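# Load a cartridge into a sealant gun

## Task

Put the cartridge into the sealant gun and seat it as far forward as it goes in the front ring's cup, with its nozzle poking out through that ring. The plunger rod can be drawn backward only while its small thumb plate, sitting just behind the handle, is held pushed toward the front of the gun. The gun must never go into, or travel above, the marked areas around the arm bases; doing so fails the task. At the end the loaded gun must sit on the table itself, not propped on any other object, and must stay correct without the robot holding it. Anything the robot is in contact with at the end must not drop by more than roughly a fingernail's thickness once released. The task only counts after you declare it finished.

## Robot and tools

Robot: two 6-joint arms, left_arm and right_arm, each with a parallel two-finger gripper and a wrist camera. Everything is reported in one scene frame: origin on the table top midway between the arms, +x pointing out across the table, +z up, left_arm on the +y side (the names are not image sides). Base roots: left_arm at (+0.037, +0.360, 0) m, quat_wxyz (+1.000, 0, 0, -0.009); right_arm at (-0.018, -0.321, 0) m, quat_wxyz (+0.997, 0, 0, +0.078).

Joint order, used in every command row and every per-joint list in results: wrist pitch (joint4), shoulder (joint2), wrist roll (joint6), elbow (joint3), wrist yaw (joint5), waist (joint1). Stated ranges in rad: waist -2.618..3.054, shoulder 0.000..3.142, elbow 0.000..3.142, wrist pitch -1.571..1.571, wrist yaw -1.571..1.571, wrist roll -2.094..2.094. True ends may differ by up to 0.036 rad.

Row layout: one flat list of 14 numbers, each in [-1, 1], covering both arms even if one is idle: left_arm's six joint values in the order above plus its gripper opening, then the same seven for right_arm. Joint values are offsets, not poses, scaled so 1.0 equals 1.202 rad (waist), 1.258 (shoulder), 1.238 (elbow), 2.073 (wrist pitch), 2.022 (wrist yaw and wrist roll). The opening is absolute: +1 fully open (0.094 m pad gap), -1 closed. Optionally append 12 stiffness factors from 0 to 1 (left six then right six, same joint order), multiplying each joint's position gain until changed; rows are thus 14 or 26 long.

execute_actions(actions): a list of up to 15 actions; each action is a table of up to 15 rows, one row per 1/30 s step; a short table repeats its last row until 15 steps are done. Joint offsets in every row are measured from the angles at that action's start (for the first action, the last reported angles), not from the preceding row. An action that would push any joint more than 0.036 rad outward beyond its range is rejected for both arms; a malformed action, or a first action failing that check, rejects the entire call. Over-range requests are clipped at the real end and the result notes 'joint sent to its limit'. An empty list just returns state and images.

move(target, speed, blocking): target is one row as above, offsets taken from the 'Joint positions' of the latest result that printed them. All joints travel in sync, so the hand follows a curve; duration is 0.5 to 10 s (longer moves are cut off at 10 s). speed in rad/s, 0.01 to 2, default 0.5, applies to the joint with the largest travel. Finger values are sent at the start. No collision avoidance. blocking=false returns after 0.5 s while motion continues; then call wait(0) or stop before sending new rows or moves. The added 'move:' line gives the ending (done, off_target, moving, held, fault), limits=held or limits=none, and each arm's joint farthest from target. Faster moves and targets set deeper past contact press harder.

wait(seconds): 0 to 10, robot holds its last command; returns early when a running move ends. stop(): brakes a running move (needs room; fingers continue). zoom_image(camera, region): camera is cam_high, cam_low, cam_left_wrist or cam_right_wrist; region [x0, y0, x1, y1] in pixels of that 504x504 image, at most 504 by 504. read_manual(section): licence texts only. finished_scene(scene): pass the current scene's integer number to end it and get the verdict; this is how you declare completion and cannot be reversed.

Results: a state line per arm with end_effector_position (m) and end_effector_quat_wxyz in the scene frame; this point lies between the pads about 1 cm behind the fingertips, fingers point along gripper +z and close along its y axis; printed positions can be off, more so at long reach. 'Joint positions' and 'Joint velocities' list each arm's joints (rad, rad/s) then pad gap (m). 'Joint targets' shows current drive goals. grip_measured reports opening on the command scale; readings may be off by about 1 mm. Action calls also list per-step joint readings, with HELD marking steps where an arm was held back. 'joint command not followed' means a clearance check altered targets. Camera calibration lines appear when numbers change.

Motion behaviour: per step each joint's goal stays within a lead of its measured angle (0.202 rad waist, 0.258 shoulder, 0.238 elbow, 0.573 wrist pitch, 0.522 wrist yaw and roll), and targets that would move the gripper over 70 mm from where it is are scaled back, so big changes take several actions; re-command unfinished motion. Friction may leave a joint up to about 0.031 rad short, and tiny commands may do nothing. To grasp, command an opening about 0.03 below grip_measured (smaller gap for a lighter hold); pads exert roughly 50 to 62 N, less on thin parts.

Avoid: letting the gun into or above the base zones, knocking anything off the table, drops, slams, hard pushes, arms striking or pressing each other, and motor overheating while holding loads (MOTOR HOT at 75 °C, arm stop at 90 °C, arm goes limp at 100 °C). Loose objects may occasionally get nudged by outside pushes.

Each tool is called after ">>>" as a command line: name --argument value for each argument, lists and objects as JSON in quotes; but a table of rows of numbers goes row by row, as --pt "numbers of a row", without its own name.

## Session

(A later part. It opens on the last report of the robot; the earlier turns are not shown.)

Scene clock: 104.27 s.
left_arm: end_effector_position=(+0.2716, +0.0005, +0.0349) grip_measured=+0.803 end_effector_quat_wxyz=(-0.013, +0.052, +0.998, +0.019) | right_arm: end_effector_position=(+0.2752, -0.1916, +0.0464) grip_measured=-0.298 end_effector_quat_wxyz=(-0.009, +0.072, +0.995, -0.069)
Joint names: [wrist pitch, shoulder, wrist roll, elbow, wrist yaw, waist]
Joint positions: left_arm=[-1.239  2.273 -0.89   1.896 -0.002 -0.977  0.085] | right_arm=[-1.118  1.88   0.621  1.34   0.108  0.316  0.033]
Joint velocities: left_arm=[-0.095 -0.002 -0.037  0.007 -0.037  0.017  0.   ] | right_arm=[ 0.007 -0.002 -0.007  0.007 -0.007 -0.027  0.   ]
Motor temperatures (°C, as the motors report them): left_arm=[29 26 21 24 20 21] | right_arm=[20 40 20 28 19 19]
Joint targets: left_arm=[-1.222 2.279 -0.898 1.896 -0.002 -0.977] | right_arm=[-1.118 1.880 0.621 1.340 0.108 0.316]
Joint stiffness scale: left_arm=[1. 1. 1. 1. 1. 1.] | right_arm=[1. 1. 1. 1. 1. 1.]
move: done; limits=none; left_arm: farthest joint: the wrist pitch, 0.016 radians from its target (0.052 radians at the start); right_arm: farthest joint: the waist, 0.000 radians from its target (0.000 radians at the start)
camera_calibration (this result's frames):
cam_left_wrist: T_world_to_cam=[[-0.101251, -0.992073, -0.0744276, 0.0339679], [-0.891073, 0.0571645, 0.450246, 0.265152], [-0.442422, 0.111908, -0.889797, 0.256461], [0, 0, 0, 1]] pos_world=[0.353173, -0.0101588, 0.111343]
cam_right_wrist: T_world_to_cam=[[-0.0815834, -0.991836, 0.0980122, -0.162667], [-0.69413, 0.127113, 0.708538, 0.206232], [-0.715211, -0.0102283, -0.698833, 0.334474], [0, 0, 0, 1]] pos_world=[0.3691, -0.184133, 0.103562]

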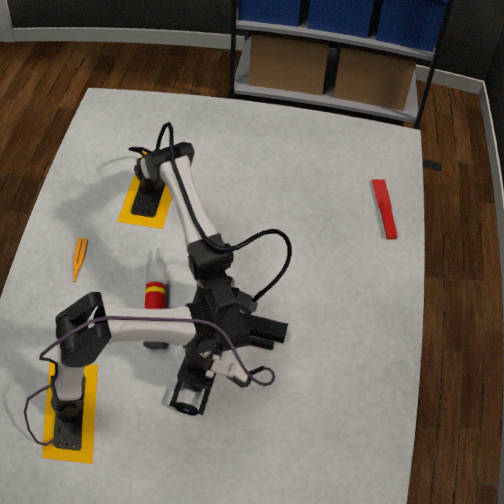

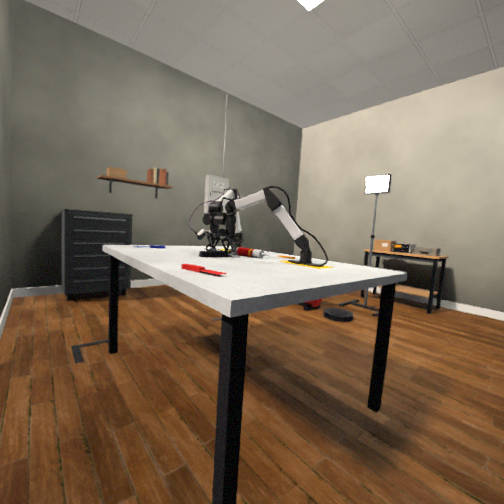

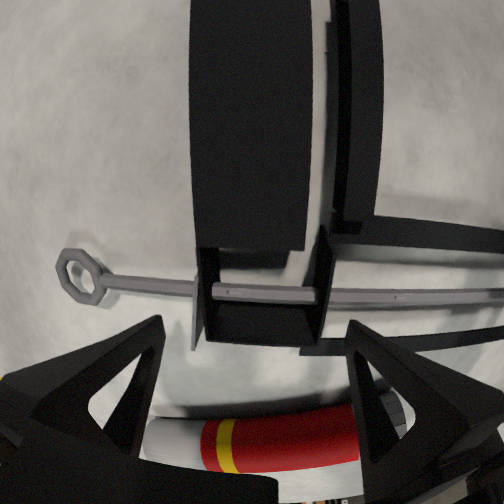

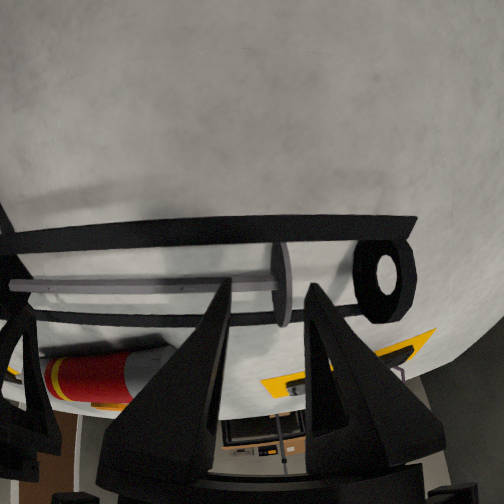

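>>> execute_actions --actions '[[[0.012,0.032,0,0,0,0,0.8, 0,0,0,0,0,0,-0.3]],[[0,0,0,0,0,0,0.4, 0,0,0,0,0,0,-0.3]],[[0,0,0,0,0,0,0.15, 0,0,0,0,0,0,-0.3]]]'

Scene clock: 106.27 s.
left_arm: end_effector_position=(+0.2705, +0.0005, +0.0223) grip_measured=+0.168 end_effector_quat_wxyz=(-0.022, +0.052, +0.998, +0.026) | right_arm: end_effector_position=(+0.2752, -0.1916, +0.0464) grip_measured=-0.298 end_effector_quat_wxyz=(-0.009, +0.072, +0.995, -0.069)
Joint names: [wrist pitch, shoulder, wrist roll, elbow, wrist yaw, waist]
Joint positions: left_arm=[-1.231  2.304 -0.89   1.896  0.004 -0.977  0.055] | right_arm=[-1.118  1.88   0.621  1.34   0.108  0.316  0.033]
Joint velocities: left_arm=[ 0.022 -0.002 -0.11  -0.012  0.022 -0.007  0.001] | right_arm=[-0.066  0.002  0.007 -0.007  0.022 -0.002 -0.001]
Motor temperatures (°C, as the motors report them): left_arm=[29 26 21 24 20 21] | right_arm=[20 39 20 28 19 19]
Joint targets: left_arm=[-1.232 2.304 -0.890 1.896 0.002 -0.977] | right_arm=[-1.118 1.880 0.621 1.340 0.108 0.316]
Joint stiffness scale: left_arm=[1. 1. 1. 1. 1. 1.] | right_arm=[1. 1. 1. 1. 1. 1.]
Step readings (joint positions; steps 1 to 15: 1st action; 16 to 30: 2nd action; 31 to 45: 3rd action):
0: left_arm=[-1.238 2.273 -0.891 1.896 -0.002 -0.977] | right_arm=[-1.118 1.880 0.621 1.340 0.108 0.316]
1: left_arm=[-1.238 2.275 -0.891 1.896 -0.002 -0.977] | right_arm=[-1.118 1.880 0.621 1.340 0.108 0.316]
2: left_arm=[-1.236 2.279 -0.891 1.896 -0.002 -0.977] | right_arm=[-1.118 1.880 0.621 1.340 0.108 0.316]
4: left_arm=[-1.233 2.290 -0.891 1.896 -0.002 -0.977] | right_arm=[-1.118 1.880 0.621 1.340 0.108 0.316]
8: left_arm=[-1.232 2.304 -0.891 1.896 0.002 -0.977] | right_arm=[-1.118 1.880 0.621 1.340 0.108 0.316]
15: left_arm=[-1.232 2.304 -0.891 1.896 0.002 -0.977] | right_arm=[-1.118 1.880 0.621 1.340 0.108 0.316]
16: left_arm=[-1.232 2.304 -0.891 1.896 0.003 -0.977] | right_arm=[-1.118 1.880 0.621 1.340 0.108 0.316]
17: left_arm=[-1.232 2.304 -0.891 1.896 0.003 -0.977] | right_arm=[-1.118 1.880 0.621 1.340 0.108 0.316]
19: left_arm=[-1.232 2.304 -0.891 1.896 0.003 -0.977] | right_arm=[-1.118 1.880 0.621 1.340 0.108 0.316]
23: left_arm=[-1.232 2.304 -0.891 1.896 0.003 -0.977] | right_arm=[-1.118 1.880 0.621 1.340 0.108 0.316]
30: left_arm=[-1.232 2.304 -0.891 1.896 0.003 -0.977] | right_arm=[-1.118 1.880 0.621 1.340 0.108 0.316]
31: left_arm=[-1.232 2.304 -0.891 1.896 0.003 -0.977] | right_arm=[-1.118 1.880 0.621 1.340 0.108 0.316]
32: left_arm=[-1.231 2.304 -0.891 1.896 0.004 -0.977] | right_arm=[-1.118 1.880 0.621 1.340 0.108 0.316]
34: left_arm=[-1.231 2.304 -0.890 1.896 0.004 -0.977] | right_arm=[-1.118 1.880 0.621 1.340 0.108 0.316]
38: left_arm=[-1.231 2.304 -0.890 1.896 0.004 -0.977] | right_arm=[-1.118 1.880 0.621 1.340 0.108 0.316]
45: Joint positions above
camera_calibration (this result's frames):
cam_left_wrist: T_world_to_cam=[[-0.102318, -0.990823, -0.0883166, 0.0334982], [-0.883275, 0.0496561, 0.466219, 0.267322], [-0.457555, 0.125711, -0.88025, 0.248617], [0, 0, 0, 1]] pos_world=[0.353303, -0.0113372, 0.0971731]
cam_right_wrist: T_world_to_cam=[[-0.0815834, -0.991836, 0.0980122, -0.162667], [-0.69413, 0.127113, 0.708538, 0.206232], [-0.715211, -0.0102283, -0.698833, 0.334474], [0, 0, 0, 1]] pos_world=[0.3691, -0.184133, 0.103562]

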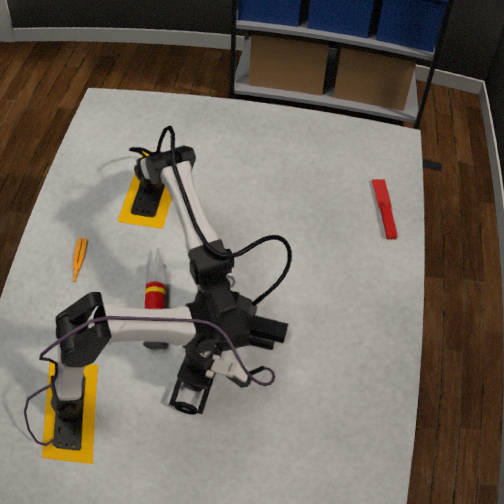

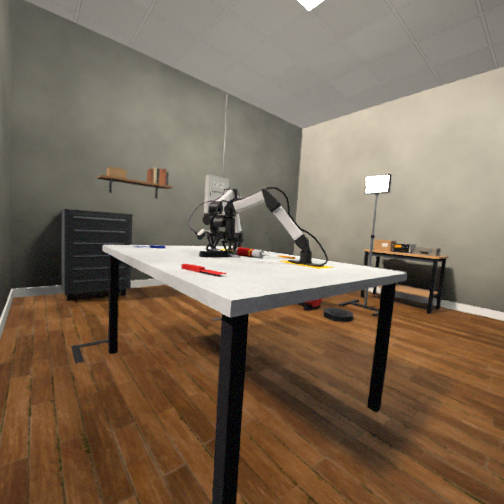

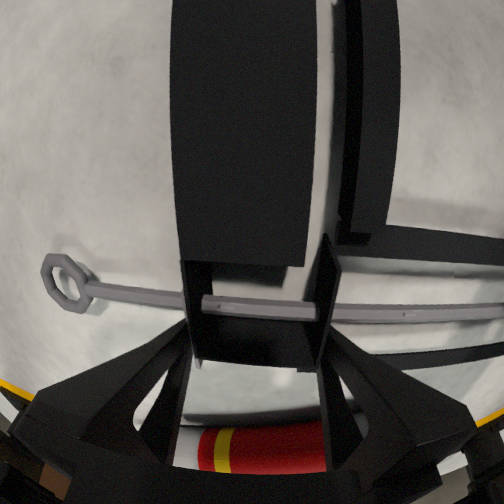

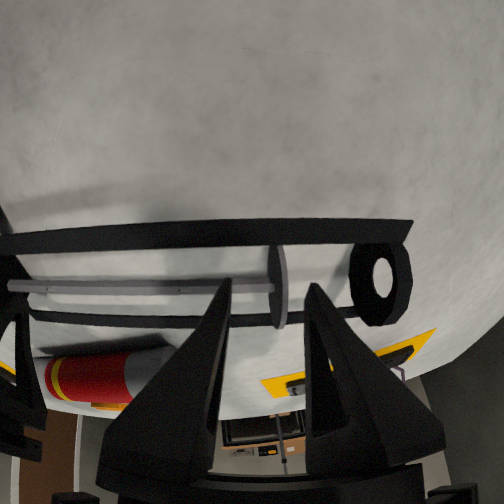

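Push using the wrist swing (yaw −, pitch +).

>>> move --target '[0,0,0,0,0,0,0.14, 0.05,0,0,0,-0.12,0.03,-0.3]' --speed 0.12

Scene clock: 108.73 s.
left_arm: end_effector_position=(+0.2701, +0.0011, +0.0224) grip_measured=+0.166 end_effector_quat_wxyz=(-0.023, +0.053, +0.998, +0.027) | right_arm: end_effector_position=(+0.2738, -0.1822, +0.0454) grip_measured=-0.298 end_effector_quat_wxyz=(-0.017, +0.073, +0.996, -0.043)
Joint names: [wrist pitch, shoulder, wrist roll, elbow, wrist yaw, waist]
Joint positions: left_arm=[-1.234  2.304 -0.888  1.896  0.004 -0.977  0.055] | right_arm=[-1.105  1.88   0.621  1.34   0.056  0.316  0.033]
Joint velocities: left_arm=[-0.022  0.002  0.066  0.017  0.022  0.012 -0.001] | right_arm=[-0.081 -0.012  0.051 -0.002 -0.022 -0.012 -0.   ]
Motor temperatures (°C, as the motors report them): left_arm=[28 27 21 24 20 21] | right_arm=[20 39 20 28 19 19]
Joint targets: left_arm=[-1.231 2.304 -0.890 1.896 0.004 -0.977] | right_arm=[-1.104 1.880 0.621 1.340 0.052 0.316]
Joint stiffness scale: left_arm=[1. 1. 1. 1. 1. 1.] | right_arm=[1. 1. 1. 1. 1. 1.]
move: held (right_arm); limits=held; held on 35 of 68 steps (right_arm), including the last (right_arm); left_arm: farthest joint: the wrist pitch, 0.003 radians from its target (0.000 radians at the start); right_arm: farthest joint: the wrist yaw, 0.190 radians from its target (0.243 radians at the start)
joint command not followed: on one or more control steps a check withheld the commanded joint targets of the right arm, and it was not sent them on those steps. On the call's last step the targets were still withheld.
cause: the commanded joint targets would bring a part of the robot too close to another arm (this arm's wrist (the part past the wrist pitch) and the other arm's wrist (the part past the wrist pitch)); next, command targets that bring no part of the robot closer to that arm.
camera_calibration (this result's frames):
cam_left_wrist: T_world_to_cam=[[-0.105119, -0.990328, -0.0905546, 0.0348888], [-0.882295, 0.0508639, 0.467941, 0.266602], [-0.45881, 0.129085, -0.879108, 0.248707], [0, 0, 0, 1]] pos_world=[0.352998, -0.0111135, 0.0970455]
cam_right_wrist: T_world_to_cam=[[-0.0848825, -0.995269, 0.0472745, -0.150835], [-0.684695, 0.0927323, 0.722906, 0.195273], [-0.72387, 0.0289935, -0.689327, 0.341972], [0, 0, 0, 1]] pos_world=[0.368443, -0.178144, 0.101697]

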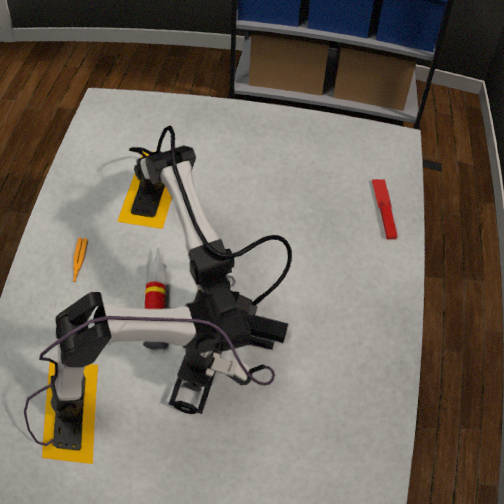

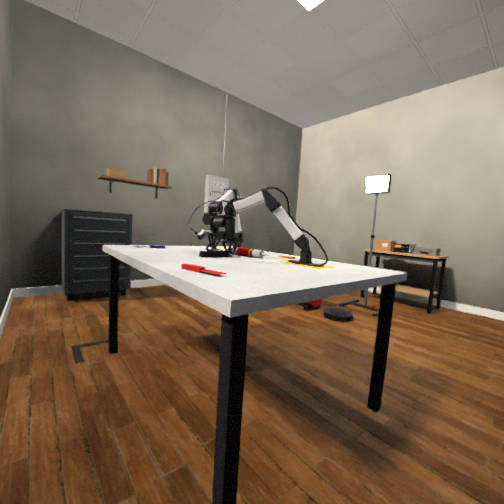

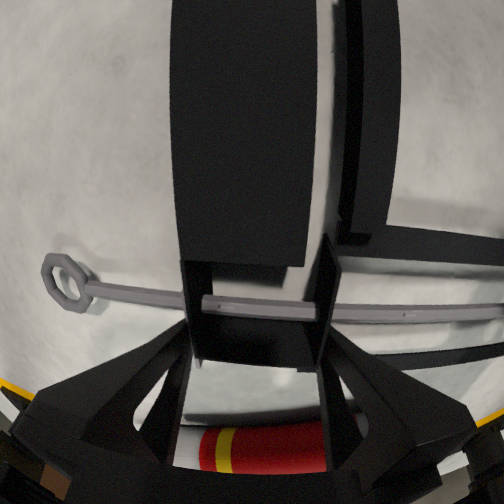

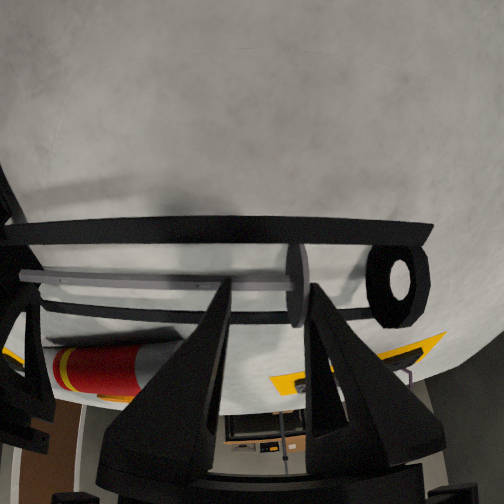

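Wrists too close; yaw only for a test.

>>> move --target '[0,0,0,0,0,0,0.14, 0,0,0,0,-0.1,0,-0.3]' --speed 0.12

Scene clock: 111.20 s.
left_arm: end_effector_position=(+0.2680, +0.0028, +0.0226) grip_measured=+0.166 end_effector_quat_wxyz=(-0.027, +0.056, +0.998, +0.030) | right_arm: end_effector_position=(+0.2655, -0.1676, +0.0455) grip_measured=-0.298 end_effector_quat_wxyz=(-0.047, +0.077, +0.996, +0.003)
Joint names: [wrist pitch, shoulder, wrist roll, elbow, wrist yaw, waist]
Joint positions: left_arm=[-1.244  2.304 -0.883  1.896  0.009 -0.977  0.055] | right_arm=[-1.109  1.88   0.62   1.34  -0.054  0.31   0.033]
Joint velocities: left_arm=[-0.051 -0.027 -0.007 -0.007 -0.007  0.007 -0.   ] | right_arm=[-0.037  0.002 -0.007  0.002 -0.007  0.022  0.   ]
Motor temperatures (°C, as the motors report them): left_arm=[28 28 21 24 20 21] | right_arm=[20 39 20 28 19 19]
Joint targets: left_arm=[-1.234 2.304 -0.888 1.896 0.004 -0.977] | right_arm=[-1.105 1.880 0.621 1.340 -0.146 0.316]
Joint stiffness scale: left_arm=[1. 1. 1. 1. 1. 1.] | right_arm=[1. 1. 1. 1. 1. 1.]
move: off_target (right_arm); limits=none; left_arm: farthest joint: the wrist pitch, 0.010 radians from its target (0.000 radians at the start); right_arm: farthest joint: the wrist yaw, 0.093 radians from its target (0.202 radians at the start)
camera_calibration (this result's frames):
cam_left_wrist: T_world_to_cam=[[-0.110575, -0.989282, -0.0953615, 0.0379326], [-0.877458, 0.0521138, 0.476814, 0.263128], [-0.466734, 0.1364, -0.873816, 0.249713], [0, 0, 0, 1]] pos_world=[0.351628, -0.0102473, 0.0963571]
cam_right_wrist: T_world_to_cam=[[-0.0980525, -0.994236, -0.0433597, -0.129195], [-0.644782, 0.0302804, 0.763766, 0.165229], [-0.758051, 0.102847, -0.644035, 0.354904], [0, 0, 0, 1]] pos_world=[0.362904, -0.169954, 0.0967725]

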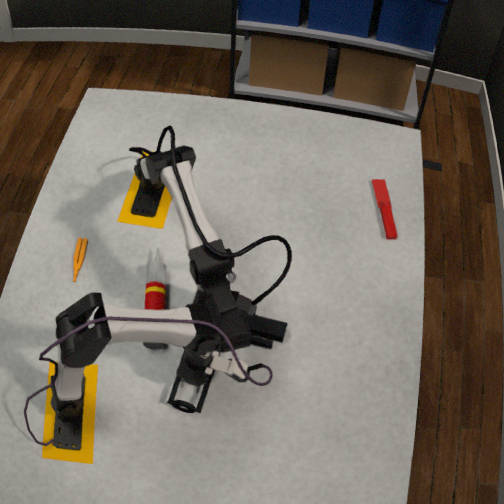

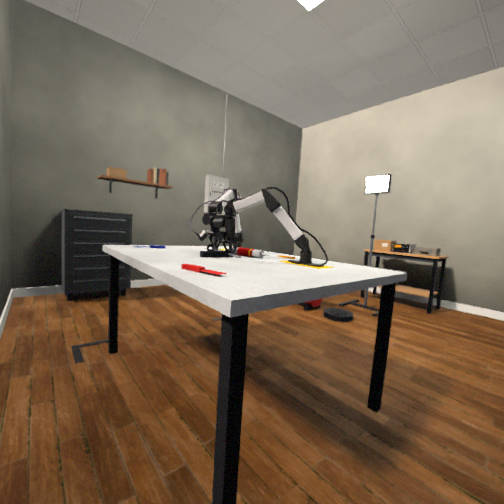

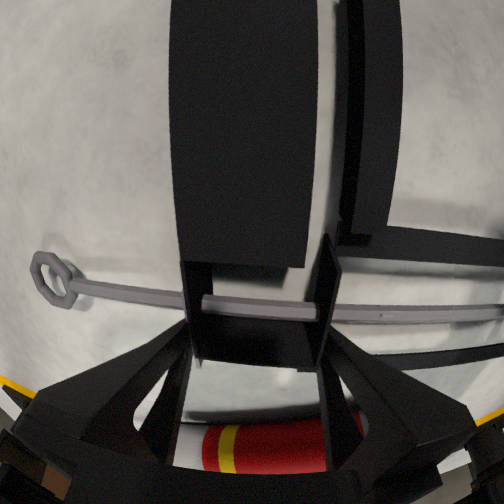

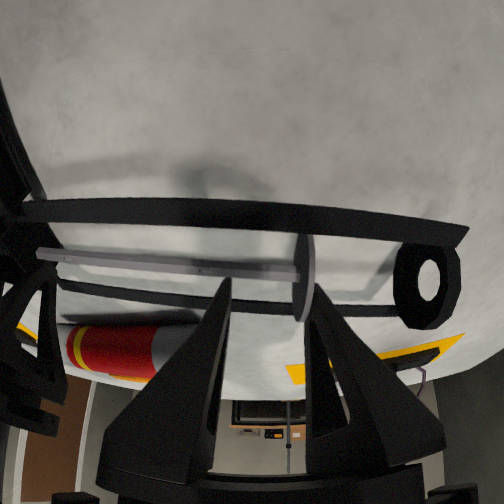

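>>> move --target '[0,0,0,0,0,0,0.14, 0,-0.12,0,0,0.02,0,-0.3]' --speed 0.3

Scene clock: 113.77 s.
left_arm: end_effector_position=(+0.2678, +0.0026, +0.0226) grip_measured=+0.166 end_effector_quat_wxyz=(-0.028, +0.056, +0.998, +0.030) | right_arm: end_effector_position=(+0.2738, -0.1693, +0.0896) grip_measured=-0.298 end_effector_quat_wxyz=(+0.023, +0.076, +0.996, +0.027)
Joint names: [wrist pitch, shoulder, wrist roll, elbow, wrist yaw, waist]
Joint positions: left_arm=[-1.244  2.304 -0.882  1.896  0.01  -0.977  0.055] | right_arm=[-1.109  1.735  0.62   1.34  -0.023  0.31   0.033]
Joint velocities: left_arm=[ 0.11   0.007 -0.022 -0.002  0.022  0.007  0.   ] | right_arm=[-0.066 -0.002 -0.081 -0.002 -0.022 -0.017 -0.001]
Motor temperatures (°C, as the motors report them): left_arm=[28 29 21 24 20 21] | right_arm=[20 39 20 28 19 19]
Joint targets: left_arm=[-1.244 2.304 -0.882 1.896 0.008 -0.977] | right_arm=[-1.109 1.729 0.620 1.340 -0.013 0.310]
Joint stiffness scale: left_arm=[1. 1. 1. 1. 1. 1.] | right_arm=[1. 1. 1. 1. 1. 1.]
move: done; limits=none; left_arm: farthest joint: the wrist yaw, 0.001 radians from its target (0.000 radians at the start); right_arm: farthest joint: the wrist yaw, 0.009 radians from its target (0.040 radians at the start)
camera_calibration (this result's frames):
cam_left_wrist: T_world_to_cam=[[-0.110952, -0.989334, -0.0943781, 0.0378459], [-0.876824, 0.0527439, 0.477909, 0.262745], [-0.467834, 0.135778, -0.873324, 0.249917], [0, 0, 0, 1]] pos_world=[0.3515, -0.0103492, 0.0962619]
cam_right_wrist: T_world_to_cam=[[-0.0879993, -0.99166, -0.0941579, -0.125951], [-0.747342, 0.00323103, 0.664432, 0.169348], [-0.658586, 0.128838, -0.741394, 0.375735], [0, 0, 0, 1]] pos_world=[0.362931, -0.173857, 0.154188]

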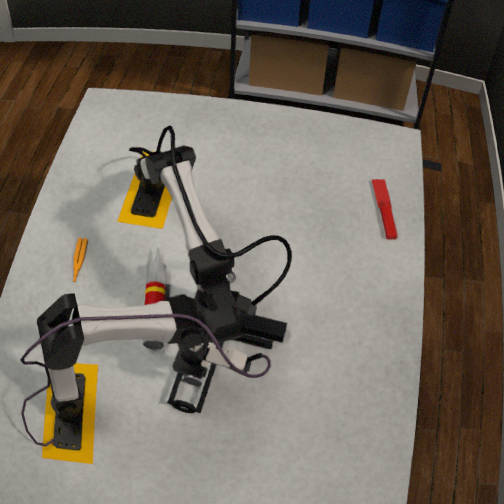

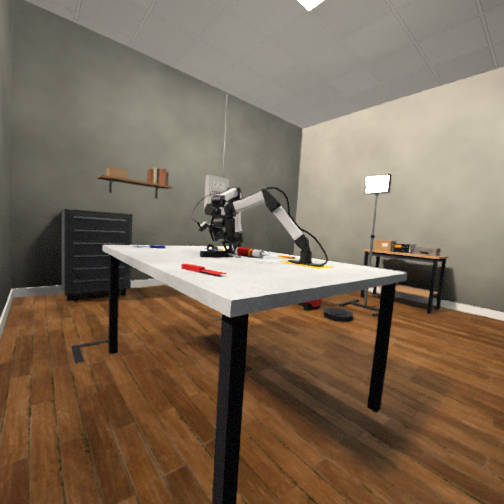

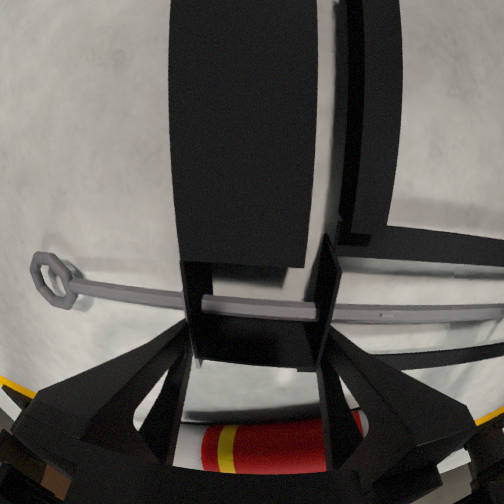

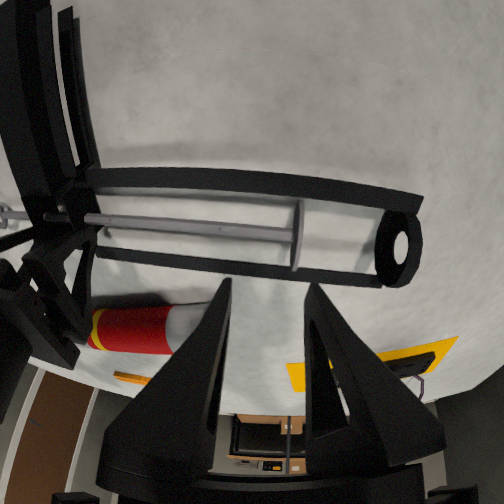

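>>> move --target '[0,0,0,0,0,0,0.14, 0.077,-0.095,-0.16,-0.187,-0.166,-0.22,-1]' --speed 0.4

>>> move --target '[0,0,0,0,0,0,0.14, 0,0.115,0,0,0,0,-1]' --speed 0.2

Scene clock: 115.87 s.
left_arm: end_effector_position=(+0.2678, +0.0026, +0.0226) grip_measured=+0.166 end_effector_quat_wxyz=(-0.028, +0.056, +0.998, +0.030) | right_arm: end_effector_position=(+0.2678, -0.1998, +0.0774) grip_measured=-0.986 end_effector_quat_wxyz=(+0.008, +0.036, +0.983, +0.181)
Joint names: [wrist pitch, shoulder, wrist roll, elbow, wrist yaw, waist]
Joint positions: left_arm=[-1.244  2.304 -0.882  1.896  0.01  -0.977  0.055] | right_arm=[-0.959  1.63   0.302  1.127 -0.349  0.053  0.001]
Joint velocities: left_arm=[-0.022  0.017  0.022  0.017 -0.051 -0.002 -0.001] | right_arm=[ 0.037 -0.012 -0.051  0.012 -0.022  0.002  0.   ]
Motor temperatures (°C, as the motors report them): left_arm=[27 29 21 25 20 21] | right_arm=[20 39 20 28 19 19]
Joint targets: left_arm=[-1.244 2.304 -0.882 1.896 0.010 -0.977] | right_arm=[-0.949 1.616 0.297 1.108 -0.358 0.045]
Joint stiffness scale: left_arm=[1. 1. 1. 1. 1. 1.] | right_arm=[1. 1. 1. 1. 1. 1.]
move: done; limits=none; left_arm: farthest joint: the waist, 0.000 radians from its target (0.000 radians at the start); right_arm: farthest joint: the elbow, 0.019 radians from its target (0.231 radians at the start)
camera_calibration (this result's frames):
cam_left_wrist: T_world_to_cam=[[-0.110952, -0.989334, -0.0943781, 0.0378459], [-0.876824, 0.0527439, 0.477909, 0.262745], [-0.467834, 0.135778, -0.873324, 0.249917], [0, 0, 0, 1]] pos_world=[0.3515, -0.0103492, 0.0962619]
cam_right_wrist: T_world_to_cam=[[-0.00557369, -0.919744, -0.392478, -0.142464], [-0.734155, -0.262721, 0.626094, 0.119392], [-0.678959, 0.29163, -0.673771, 0.399431], [0, 0, 0, 1]] pos_world=[0.358055, -0.216149, 0.13846]

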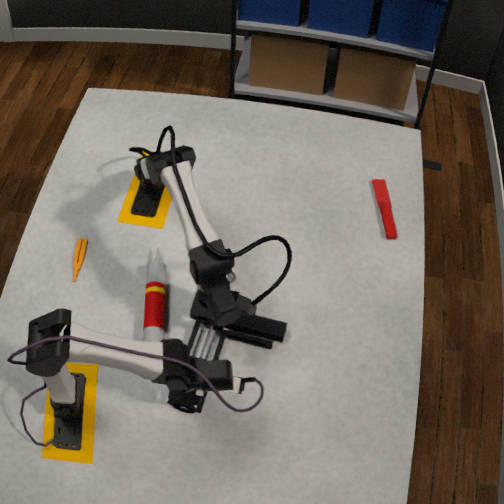

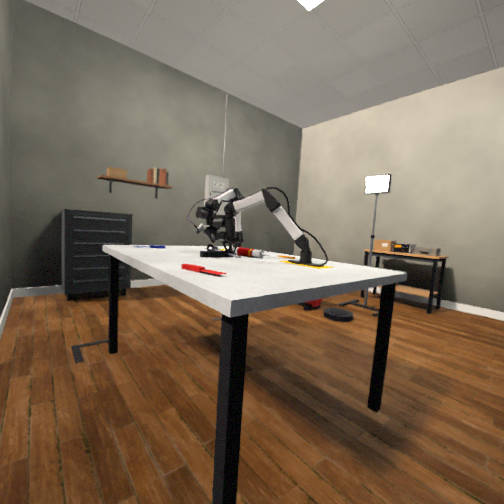

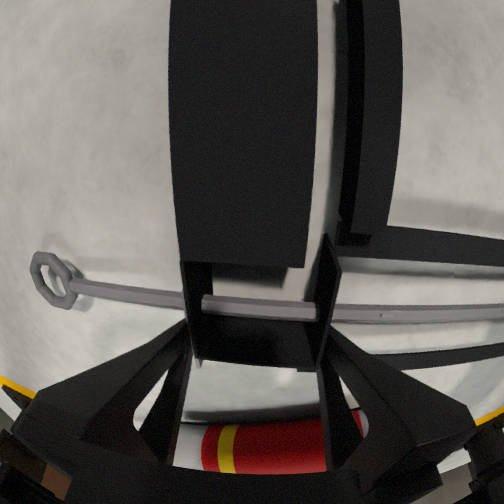

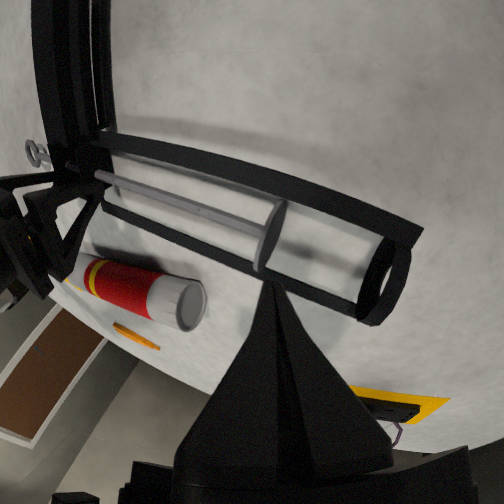

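Scene clock: 116.93 s.
left_arm: end_effector_position=(+0.2678, +0.0026, +0.0226) grip_measured=+0.166 end_effector_quat_wxyz=(-0.028, +0.056, +0.998, +0.030) | right_arm: end_effector_position=(+0.2607, -0.2013, +0.0400) grip_measured=-0.986 end_effector_quat_wxyz=(-0.055, +0.047, +0.984, +0.165)
Joint names: [wrist pitch, shoulder, wrist roll, elbow, wrist yaw, waist]
Joint positions: left_arm=[-1.244  2.304 -0.882  1.896  0.01  -0.977  0.055] | right_arm=[-0.959  1.763  0.302  1.127 -0.349  0.053  0.001]
Joint velocities: left_arm=[-0.022 -0.012  0.022 -0.007  0.007 -0.002 -0.   ] | right_arm=[-0.007 -0.007 -0.007  0.007  0.007 -0.007 -0.001]
Motor temperatures (°C, as the motors report them): left_arm=[27 30 21 25 20 21] | right_arm=[20 39 20 28 19 19]
Joint targets: left_arm=[-1.244 2.304 -0.882 1.896 0.010 -0.977] | right_arm=[-0.959 1.775 0.302 1.127 -0.349 0.053]
Joint stiffness scale: left_arm=[1. 1. 1. 1. 1. 1.] | right_arm=[1. 1. 1. 1. 1. 1.]
move: done; limits=none; left_arm: farthest joint: the waist, 0.000 radians from its target (0.000 radians at the start); right_arm: farthest joint: the shoulder, 0.012 radians from its target (0.145 radians at the start)
camera_calibration (this result's frames):
cam_left_wrist: T_world_to_cam=[[-0.110952, -0.989334, -0.0943781, 0.0378459], [-0.876824, 0.0527439, 0.477909, 0.262745], [-0.467834, 0.135778, -0.873324, 0.249917], [0, 0, 0, 1]] pos_world=[0.3515, -0.0103492, 0.0962619]
cam_right_wrist: T_world_to_cam=[[-0.0546817, -0.930222, -0.3629, -0.149062], [-0.646457, -0.24401, 0.722878, 0.114195], [-0.760988, 0.274128, -0.588006, 0.384283], [0, 0, 0, 1]] pos_world=[0.358106, -0.216139, 0.0893175]

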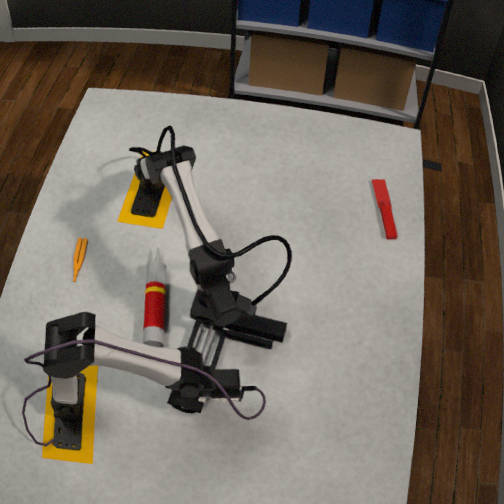

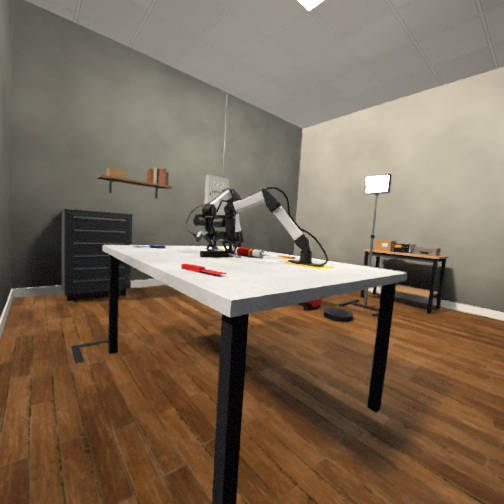

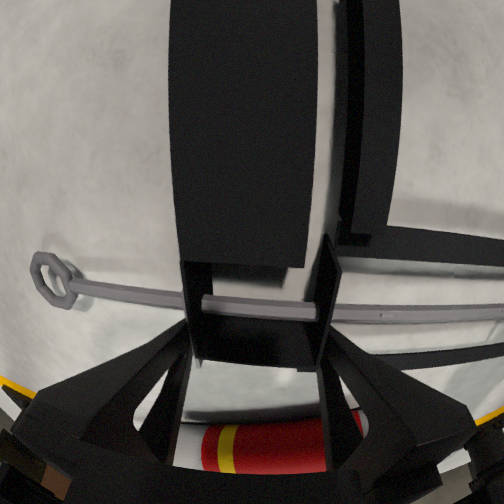

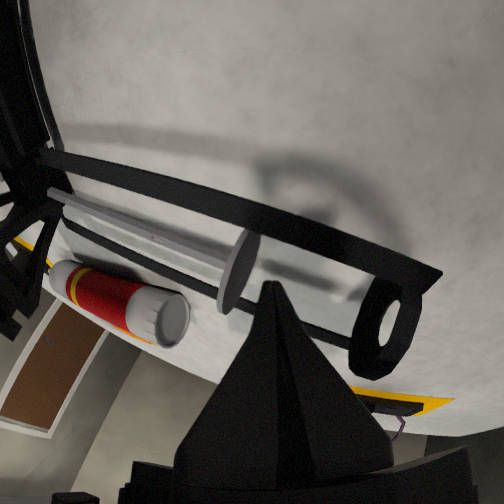

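>>> move --target '[0,0,0,0,0,0,0.14, 0.04,0.108,0.04,0.08,-0.12,0.075,-1]' --speed 0.12

Scene clock: 119.90 s.
left_arm: end_effector_position=(+0.2677, +0.0026, +0.0226) grip_measured=+0.166 end_effector_quat_wxyz=(-0.028, +0.056, +0.998, +0.030) | right_arm: end_effector_position=(+0.2643, -0.1483, +0.0364) grip_measured=-0.986 end_effector_quat_wxyz=(-0.106, +0.053, +0.963, +0.243)
Joint names: [wrist pitch, shoulder, wrist roll, elbow, wrist yaw, waist]
Joint positions: left_arm=[-1.244  2.304 -0.882  1.896  0.011 -0.977  0.055] | right_arm=[-0.938  1.881  0.377  1.203 -0.536  0.123  0.001]
Joint velocities: left_arm=[-0.007  0.007 -0.051 -0.017 -0.007 -0.002 -0.001] | right_arm=[-0.037  0.022 -0.037 -0.002 -0.037  0.007  0.001]
Motor temperatures (°C, as the motors report them): left_arm=[27 31 21 25 20 21] | right_arm=[20 38 20 28 19 19]
Joint targets: left_arm=[-1.244 2.304 -0.882 1.896 0.011 -0.977] | right_arm=[-0.876 1.898 0.383 1.226 -0.591 0.144]
Joint stiffness scale: left_arm=[1. 1. 1. 1. 1. 1.] | right_arm=[1. 1. 1. 1. 1. 1.]
move: off_target (right_arm); limits=none; left_arm: farthest joint: the wrist yaw, 0.001 radians from its target (0.000 radians at the start); right_arm: farthest joint: the wrist pitch, 0.062 radians from its target (0.083 radians at the start)
camera_calibration (this result's frames):
cam_left_wrist: T_world_to_cam=[[-0.110952, -0.989357, -0.0941378, 0.037799], [-0.876673, 0.0528159, 0.478178, 0.262652], [-0.468117, 0.135583, -0.873203, 0.24997], [0, 0, 0, 1]] pos_world=[0.351469, -0.0103671, 0.0962386]
cam_right_wrist: T_world_to_cam=[[-0.100712, -0.857532, -0.504476, -0.0727479], [-0.577384, -0.362558, 0.73156, 0.0959134], [-0.810238, 0.364953, -0.458611, 0.392156], [0, 0, 0, 1]] pos_world=[0.365792, -0.170728, 0.0729813]

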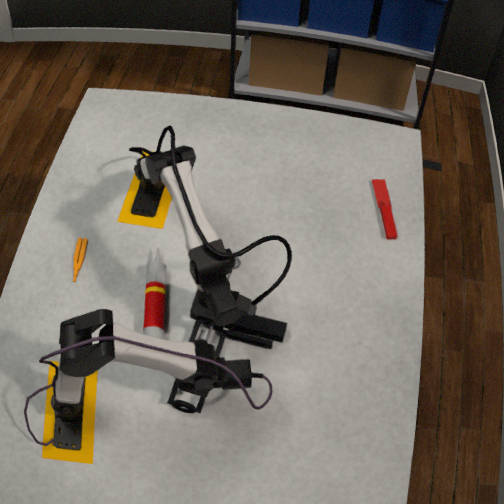

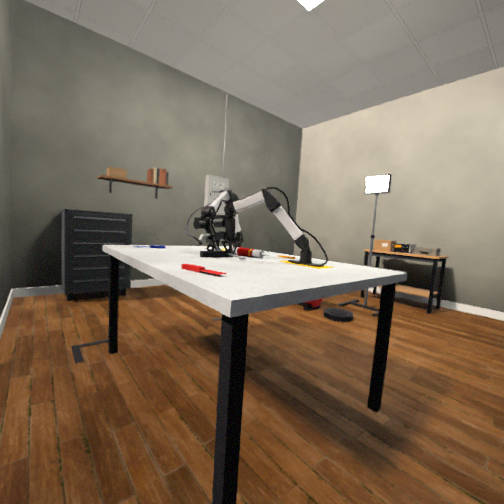

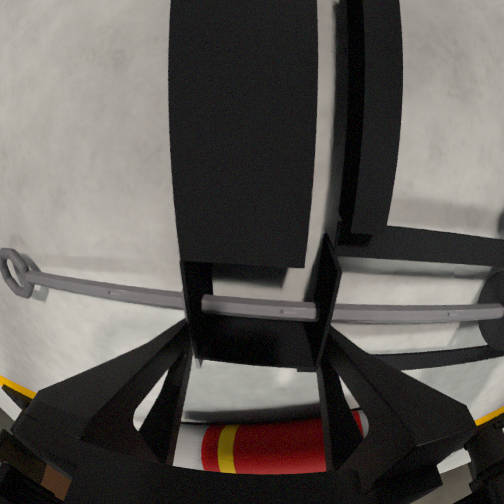

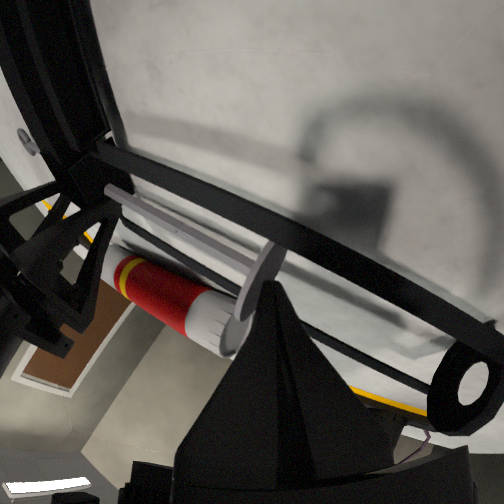

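>>> move --target '[0,0,0,0,0,0,0.14, 0.41,-0.115,0.175,-0.325,-0.1,0.092,-1]' --speed 0.3

Scene clock: 124.07 s.
left_arm: end_effector_position=(+0.2701, +0.0056, +0.0231) grip_measured=+0.166 end_effector_quat_wxyz=(-0.029, +0.052, +0.998, +0.031) | right_arm: end_effector_position=(+0.2740, -0.0981, +0.0229) grip_measured=-0.986 end_effector_quat_wxyz=(+0.021, +0.093, +0.919, +0.384)
Joint names: [wrist pitch, shoulder, wrist roll, elbow, wrist yaw, waist]
Joint positions: left_arm=[-1.249  2.302 -0.882  1.896  0.01  -0.968  0.055] | right_arm=[-0.17   1.748  0.72   0.805 -0.667  0.201  0.001]
Joint velocities: left_arm=[-0.022 -0.012 -0.007 -0.002 -0.022  0.007  0.001] | right_arm=[ 0.007 -0.017  0.051 -0.012  0.007  0.002 -0.001]
Motor temperatures (°C, as the motors report them): left_arm=[27 32 21 25 20 21] | right_arm=[21 38 20 28 19 19]
Joint targets: left_arm=[-1.244 2.304 -0.883 1.896 0.010 -0.977] | right_arm=[-0.088 1.736 0.731 0.801 -0.738 0.234]
Joint stiffness scale: left_arm=[1. 1. 1. 1. 1. 1.] | right_arm=[1. 1. 1. 1. 1. 1.]
move: off_target (right_arm); limits=none; left_arm: farthest joint: the waist, 0.009 radians from its target (0.000 radians at the start); right_arm: farthest joint: the wrist pitch, 0.082 radians from its target (0.850 radians at the start)
camera_calibration (this result's frames):
cam_left_wrist: T_world_to_cam=[[-0.102868, -0.989895, -0.0976046, 0.0389709], [-0.876127, 0.0437073, 0.480096, 0.264169], [-0.470978, 0.1349, -0.871769, 0.251924], [0, 0, 0, 1]] pos_world=[0.354105, -0.00695364, 0.0965965]
cam_right_wrist: T_world_to_cam=[[-0.0900295, -0.67019, -0.736709, -0.0148313], [-0.785518, -0.406956, 0.466206, 0.188301], [-0.612255, 0.620671, -0.489808, 0.347014], [0, 0, 0, 1]] pos_world=[0.359039, -0.148691, 0.0712571]

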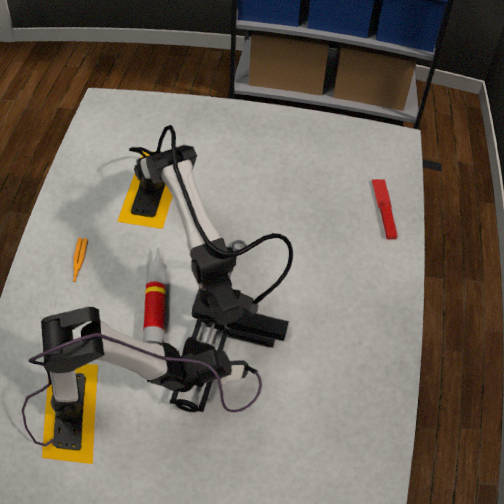

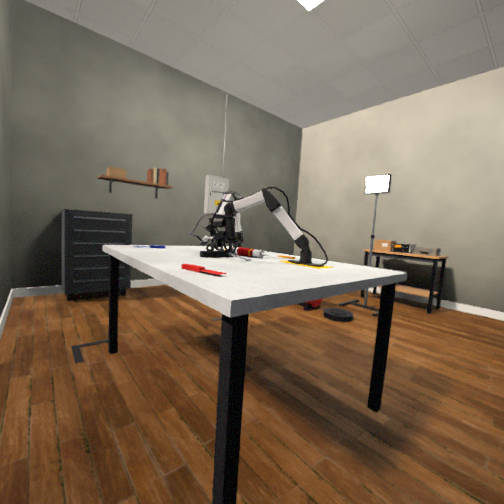

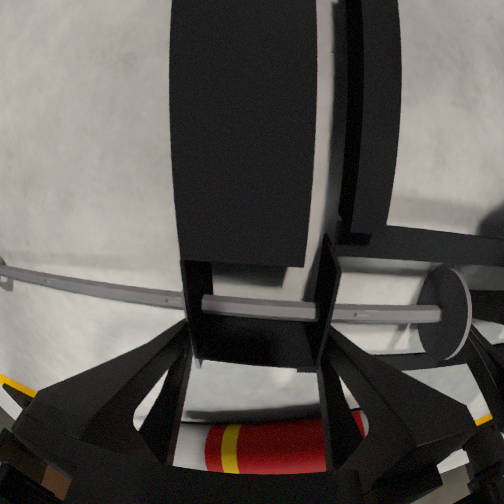

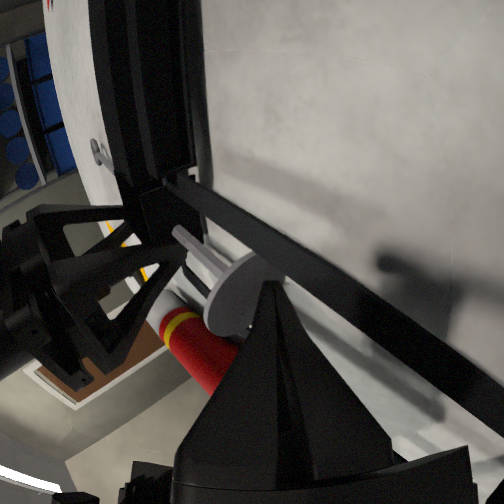

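>>> execute_actions --actions '[[[0,0,0,0,0,0,0.14, 0,0,0,0,0.01,0,-1]],[[0,0,0,0,0,0,0.3, 0,0,0,0,0,0,-1]],[[0,-0.05,0,0,0,0,0.3, 0,0,0,0,0,0,-1],[0,-0.08,0,0,0,0,0.3, 0,0,0,0,0,0,-1],[0,-0.11,0,0,0,0,0.3, 0,0,0,0,0,0,-1]],[[0,0,0.036,-0.055,0,0.063,-0.2, 0,0,0,0,0,0,-1]]]'

Scene clock: 127.63 s.
left_arm: end_effector_position=(+0.2948, +0.0322, +0.0661) grip_measured=-0.197 end_effector_quat_wxyz=(-0.005, +0.042, +0.999, +0.000) | right_arm: end_effector_position=(+0.2746, -0.0999, +0.0214) grip_measured=-0.986 end_effector_quat_wxyz=(+0.022, +0.095, +0.920, +0.378)
Joint names: [wrist pitch, shoulder, wrist roll, elbow, wrist yaw, waist]
Joint positions: left_arm=[-1.256  2.162 -0.818  1.84   0.008 -0.885  0.038] | right_arm=[-0.174  1.748  0.72   0.805 -0.654  0.2    0.001]
Joint velocities: left_arm=[-0.007 -0.007  0.037 -0.012 -0.066 -0.012  0.   ] | right_arm=[-0.037 -0.007  0.007 -0.022 -0.051  0.007  0.001]
Motor temperatures (°C, as the motors report them): left_arm=[26 33 21 25 20 21] | right_arm=[21 37 20 28 19 19]
Joint targets: left_arm=[-1.257 2.162 -0.809 1.823 0.005 -0.892] | right_arm=[-0.174 1.748 0.720 0.805 -0.654 0.200]
Joint stiffness scale: left_arm=[1. 1. 1. 1. 1. 1.] | right_arm=[1. 1. 1. 1. 1. 1.]
Step readings (joint positions; steps 1 to 15: 1st action; 16 to 30: 2nd action; 31 to 45: 3rd action; 46 to 60: 4th action):
0: left_arm=[-1.249 2.302 -0.882 1.896 0.010 -0.968] | right_arm=[-0.170 1.748 0.720 0.805 -0.667 0.201]
1: left_arm=[-1.249 2.302 -0.882 1.896 0.010 -0.968] | right_arm=[-0.173 1.748 0.720 0.805 -0.663 0.200]
2: left_arm=[-1.249 2.302 -0.882 1.896 0.011 -0.967] | right_arm=[-0.174 1.748 0.720 0.805 -0.662 0.200]
4: left_arm=[-1.249 2.302 -0.882 1.896 0.012 -0.967] | right_arm=[-0.174 1.748 0.720 0.805 -0.659 0.200]
8: left_arm=[-1.249 2.302 -0.882 1.896 0.012 -0.967] | right_arm=[-0.174 1.748 0.720 0.805 -0.658 0.200]
15: left_arm=[-1.249 2.302 -0.882 1.896 0.012 -0.967] | right_arm=[-0.174 1.748 0.720 0.805 -0.657 0.200]
16: left_arm=[-1.250 2.302 -0.882 1.896 0.010 -0.967] | right_arm=[-0.174 1.748 0.720 0.805 -0.657 0.200]
17: left_arm=[-1.253 2.302 -0.881 1.896 0.009 -0.967] | right_arm=[-0.174 1.748 0.720 0.805 -0.657 0.200]
19: left_arm=[-1.254 2.302 -0.881 1.896 0.007 -0.967] | right_arm=[-0.174 1.748 0.720 0.805 -0.655 0.200]
23: left_arm=[-1.254 2.302 -0.881 1.896 0.007 -0.967] | right_arm=[-0.174 1.748 0.720 0.805 -0.655 0.200]
30: left_arm=[-1.254 2.302 -0.881 1.896 0.007 -0.967] | right_arm=[-0.174 1.748 0.720 0.805 -0.655 0.200]
31: left_arm=[-1.254 2.300 -0.881 1.896 0.007 -0.967] | right_arm=[-0.174 1.748 0.720 0.805 -0.655 0.200]
32: left_arm=[-1.254 2.294 -0.881 1.896 0.006 -0.967] | right_arm=[-0.174 1.748 0.720 0.805 -0.655 0.200]
34: left_arm=[-1.256 2.265 -0.881 1.891 0.005 -0.967] | right_arm=[-0.174 1.748 0.720 0.805 -0.654 0.200]
38: left_arm=[-1.257 2.181 -0.881 1.891 0.005 -0.967] | right_arm=[-0.174 1.748 0.720 0.805 -0.654 0.200]
45: left_arm=[-1.257 2.162 -0.881 1.891 0.005 -0.967] | right_arm=[-0.174 1.748 0.720 0.805 -0.654 0.200]
46: left_arm=[-1.254 2.162 -0.871 1.885 0.007 -0.962] | right_arm=[-0.174 1.748 0.720 0.805 -0.654 0.200]
47: left_arm=[-1.253 2.162 -0.859 1.874 0.008 -0.952] | right_arm=[-0.174 1.748 0.720 0.805 -0.654 0.200]
49: left_arm=[-1.254 2.162 -0.843 1.851 0.009 -0.922] | right_arm=[-0.174 1.748 0.720 0.805 -0.654 0.200]
53: left_arm=[-1.256 2.162 -0.828 1.840 0.008 -0.884] | right_arm=[-0.174 1.748 0.720 0.805 -0.654 0.200]
60: Joint positions above
camera_calibration (this result's frames):
cam_left_wrist: T_world_to_cam=[[-0.0805288, -0.996017, -0.0382774, 0.0617763], [-0.898139, 0.0558538, 0.43615, 0.272947], [-0.432275, 0.069501, -0.899059, 0.289907], [0, 0, 0, 1]] pos_world=[0.375439, 0.0261363, 0.143963]
cam_right_wrist: T_world_to_cam=[[-0.0940943, -0.677972, -0.72904, -0.0168896], [-0.78826, -0.396559, 0.470518, 0.190484], [-0.608106, 0.618946, -0.497104, 0.346669], [0, 0, 0, 1]] pos_world=[0.359373, -0.150482, 0.0703914]

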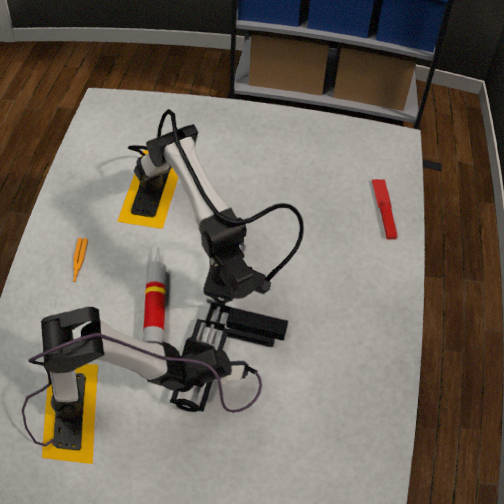

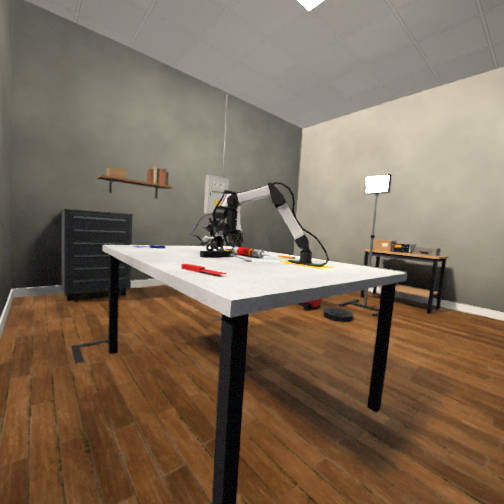

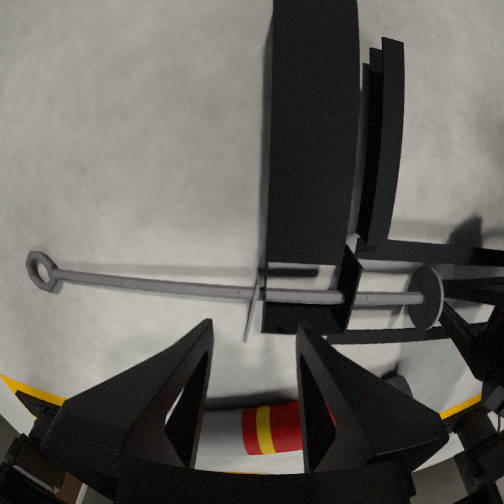

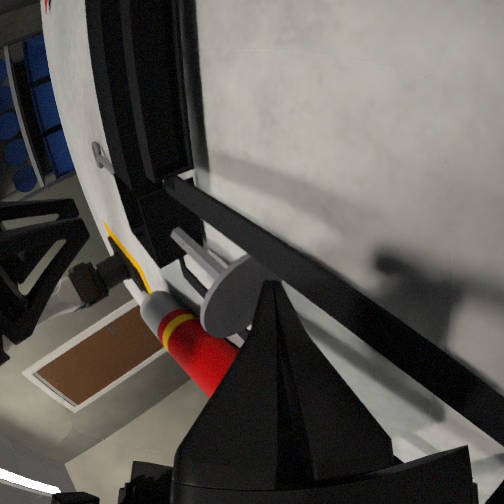

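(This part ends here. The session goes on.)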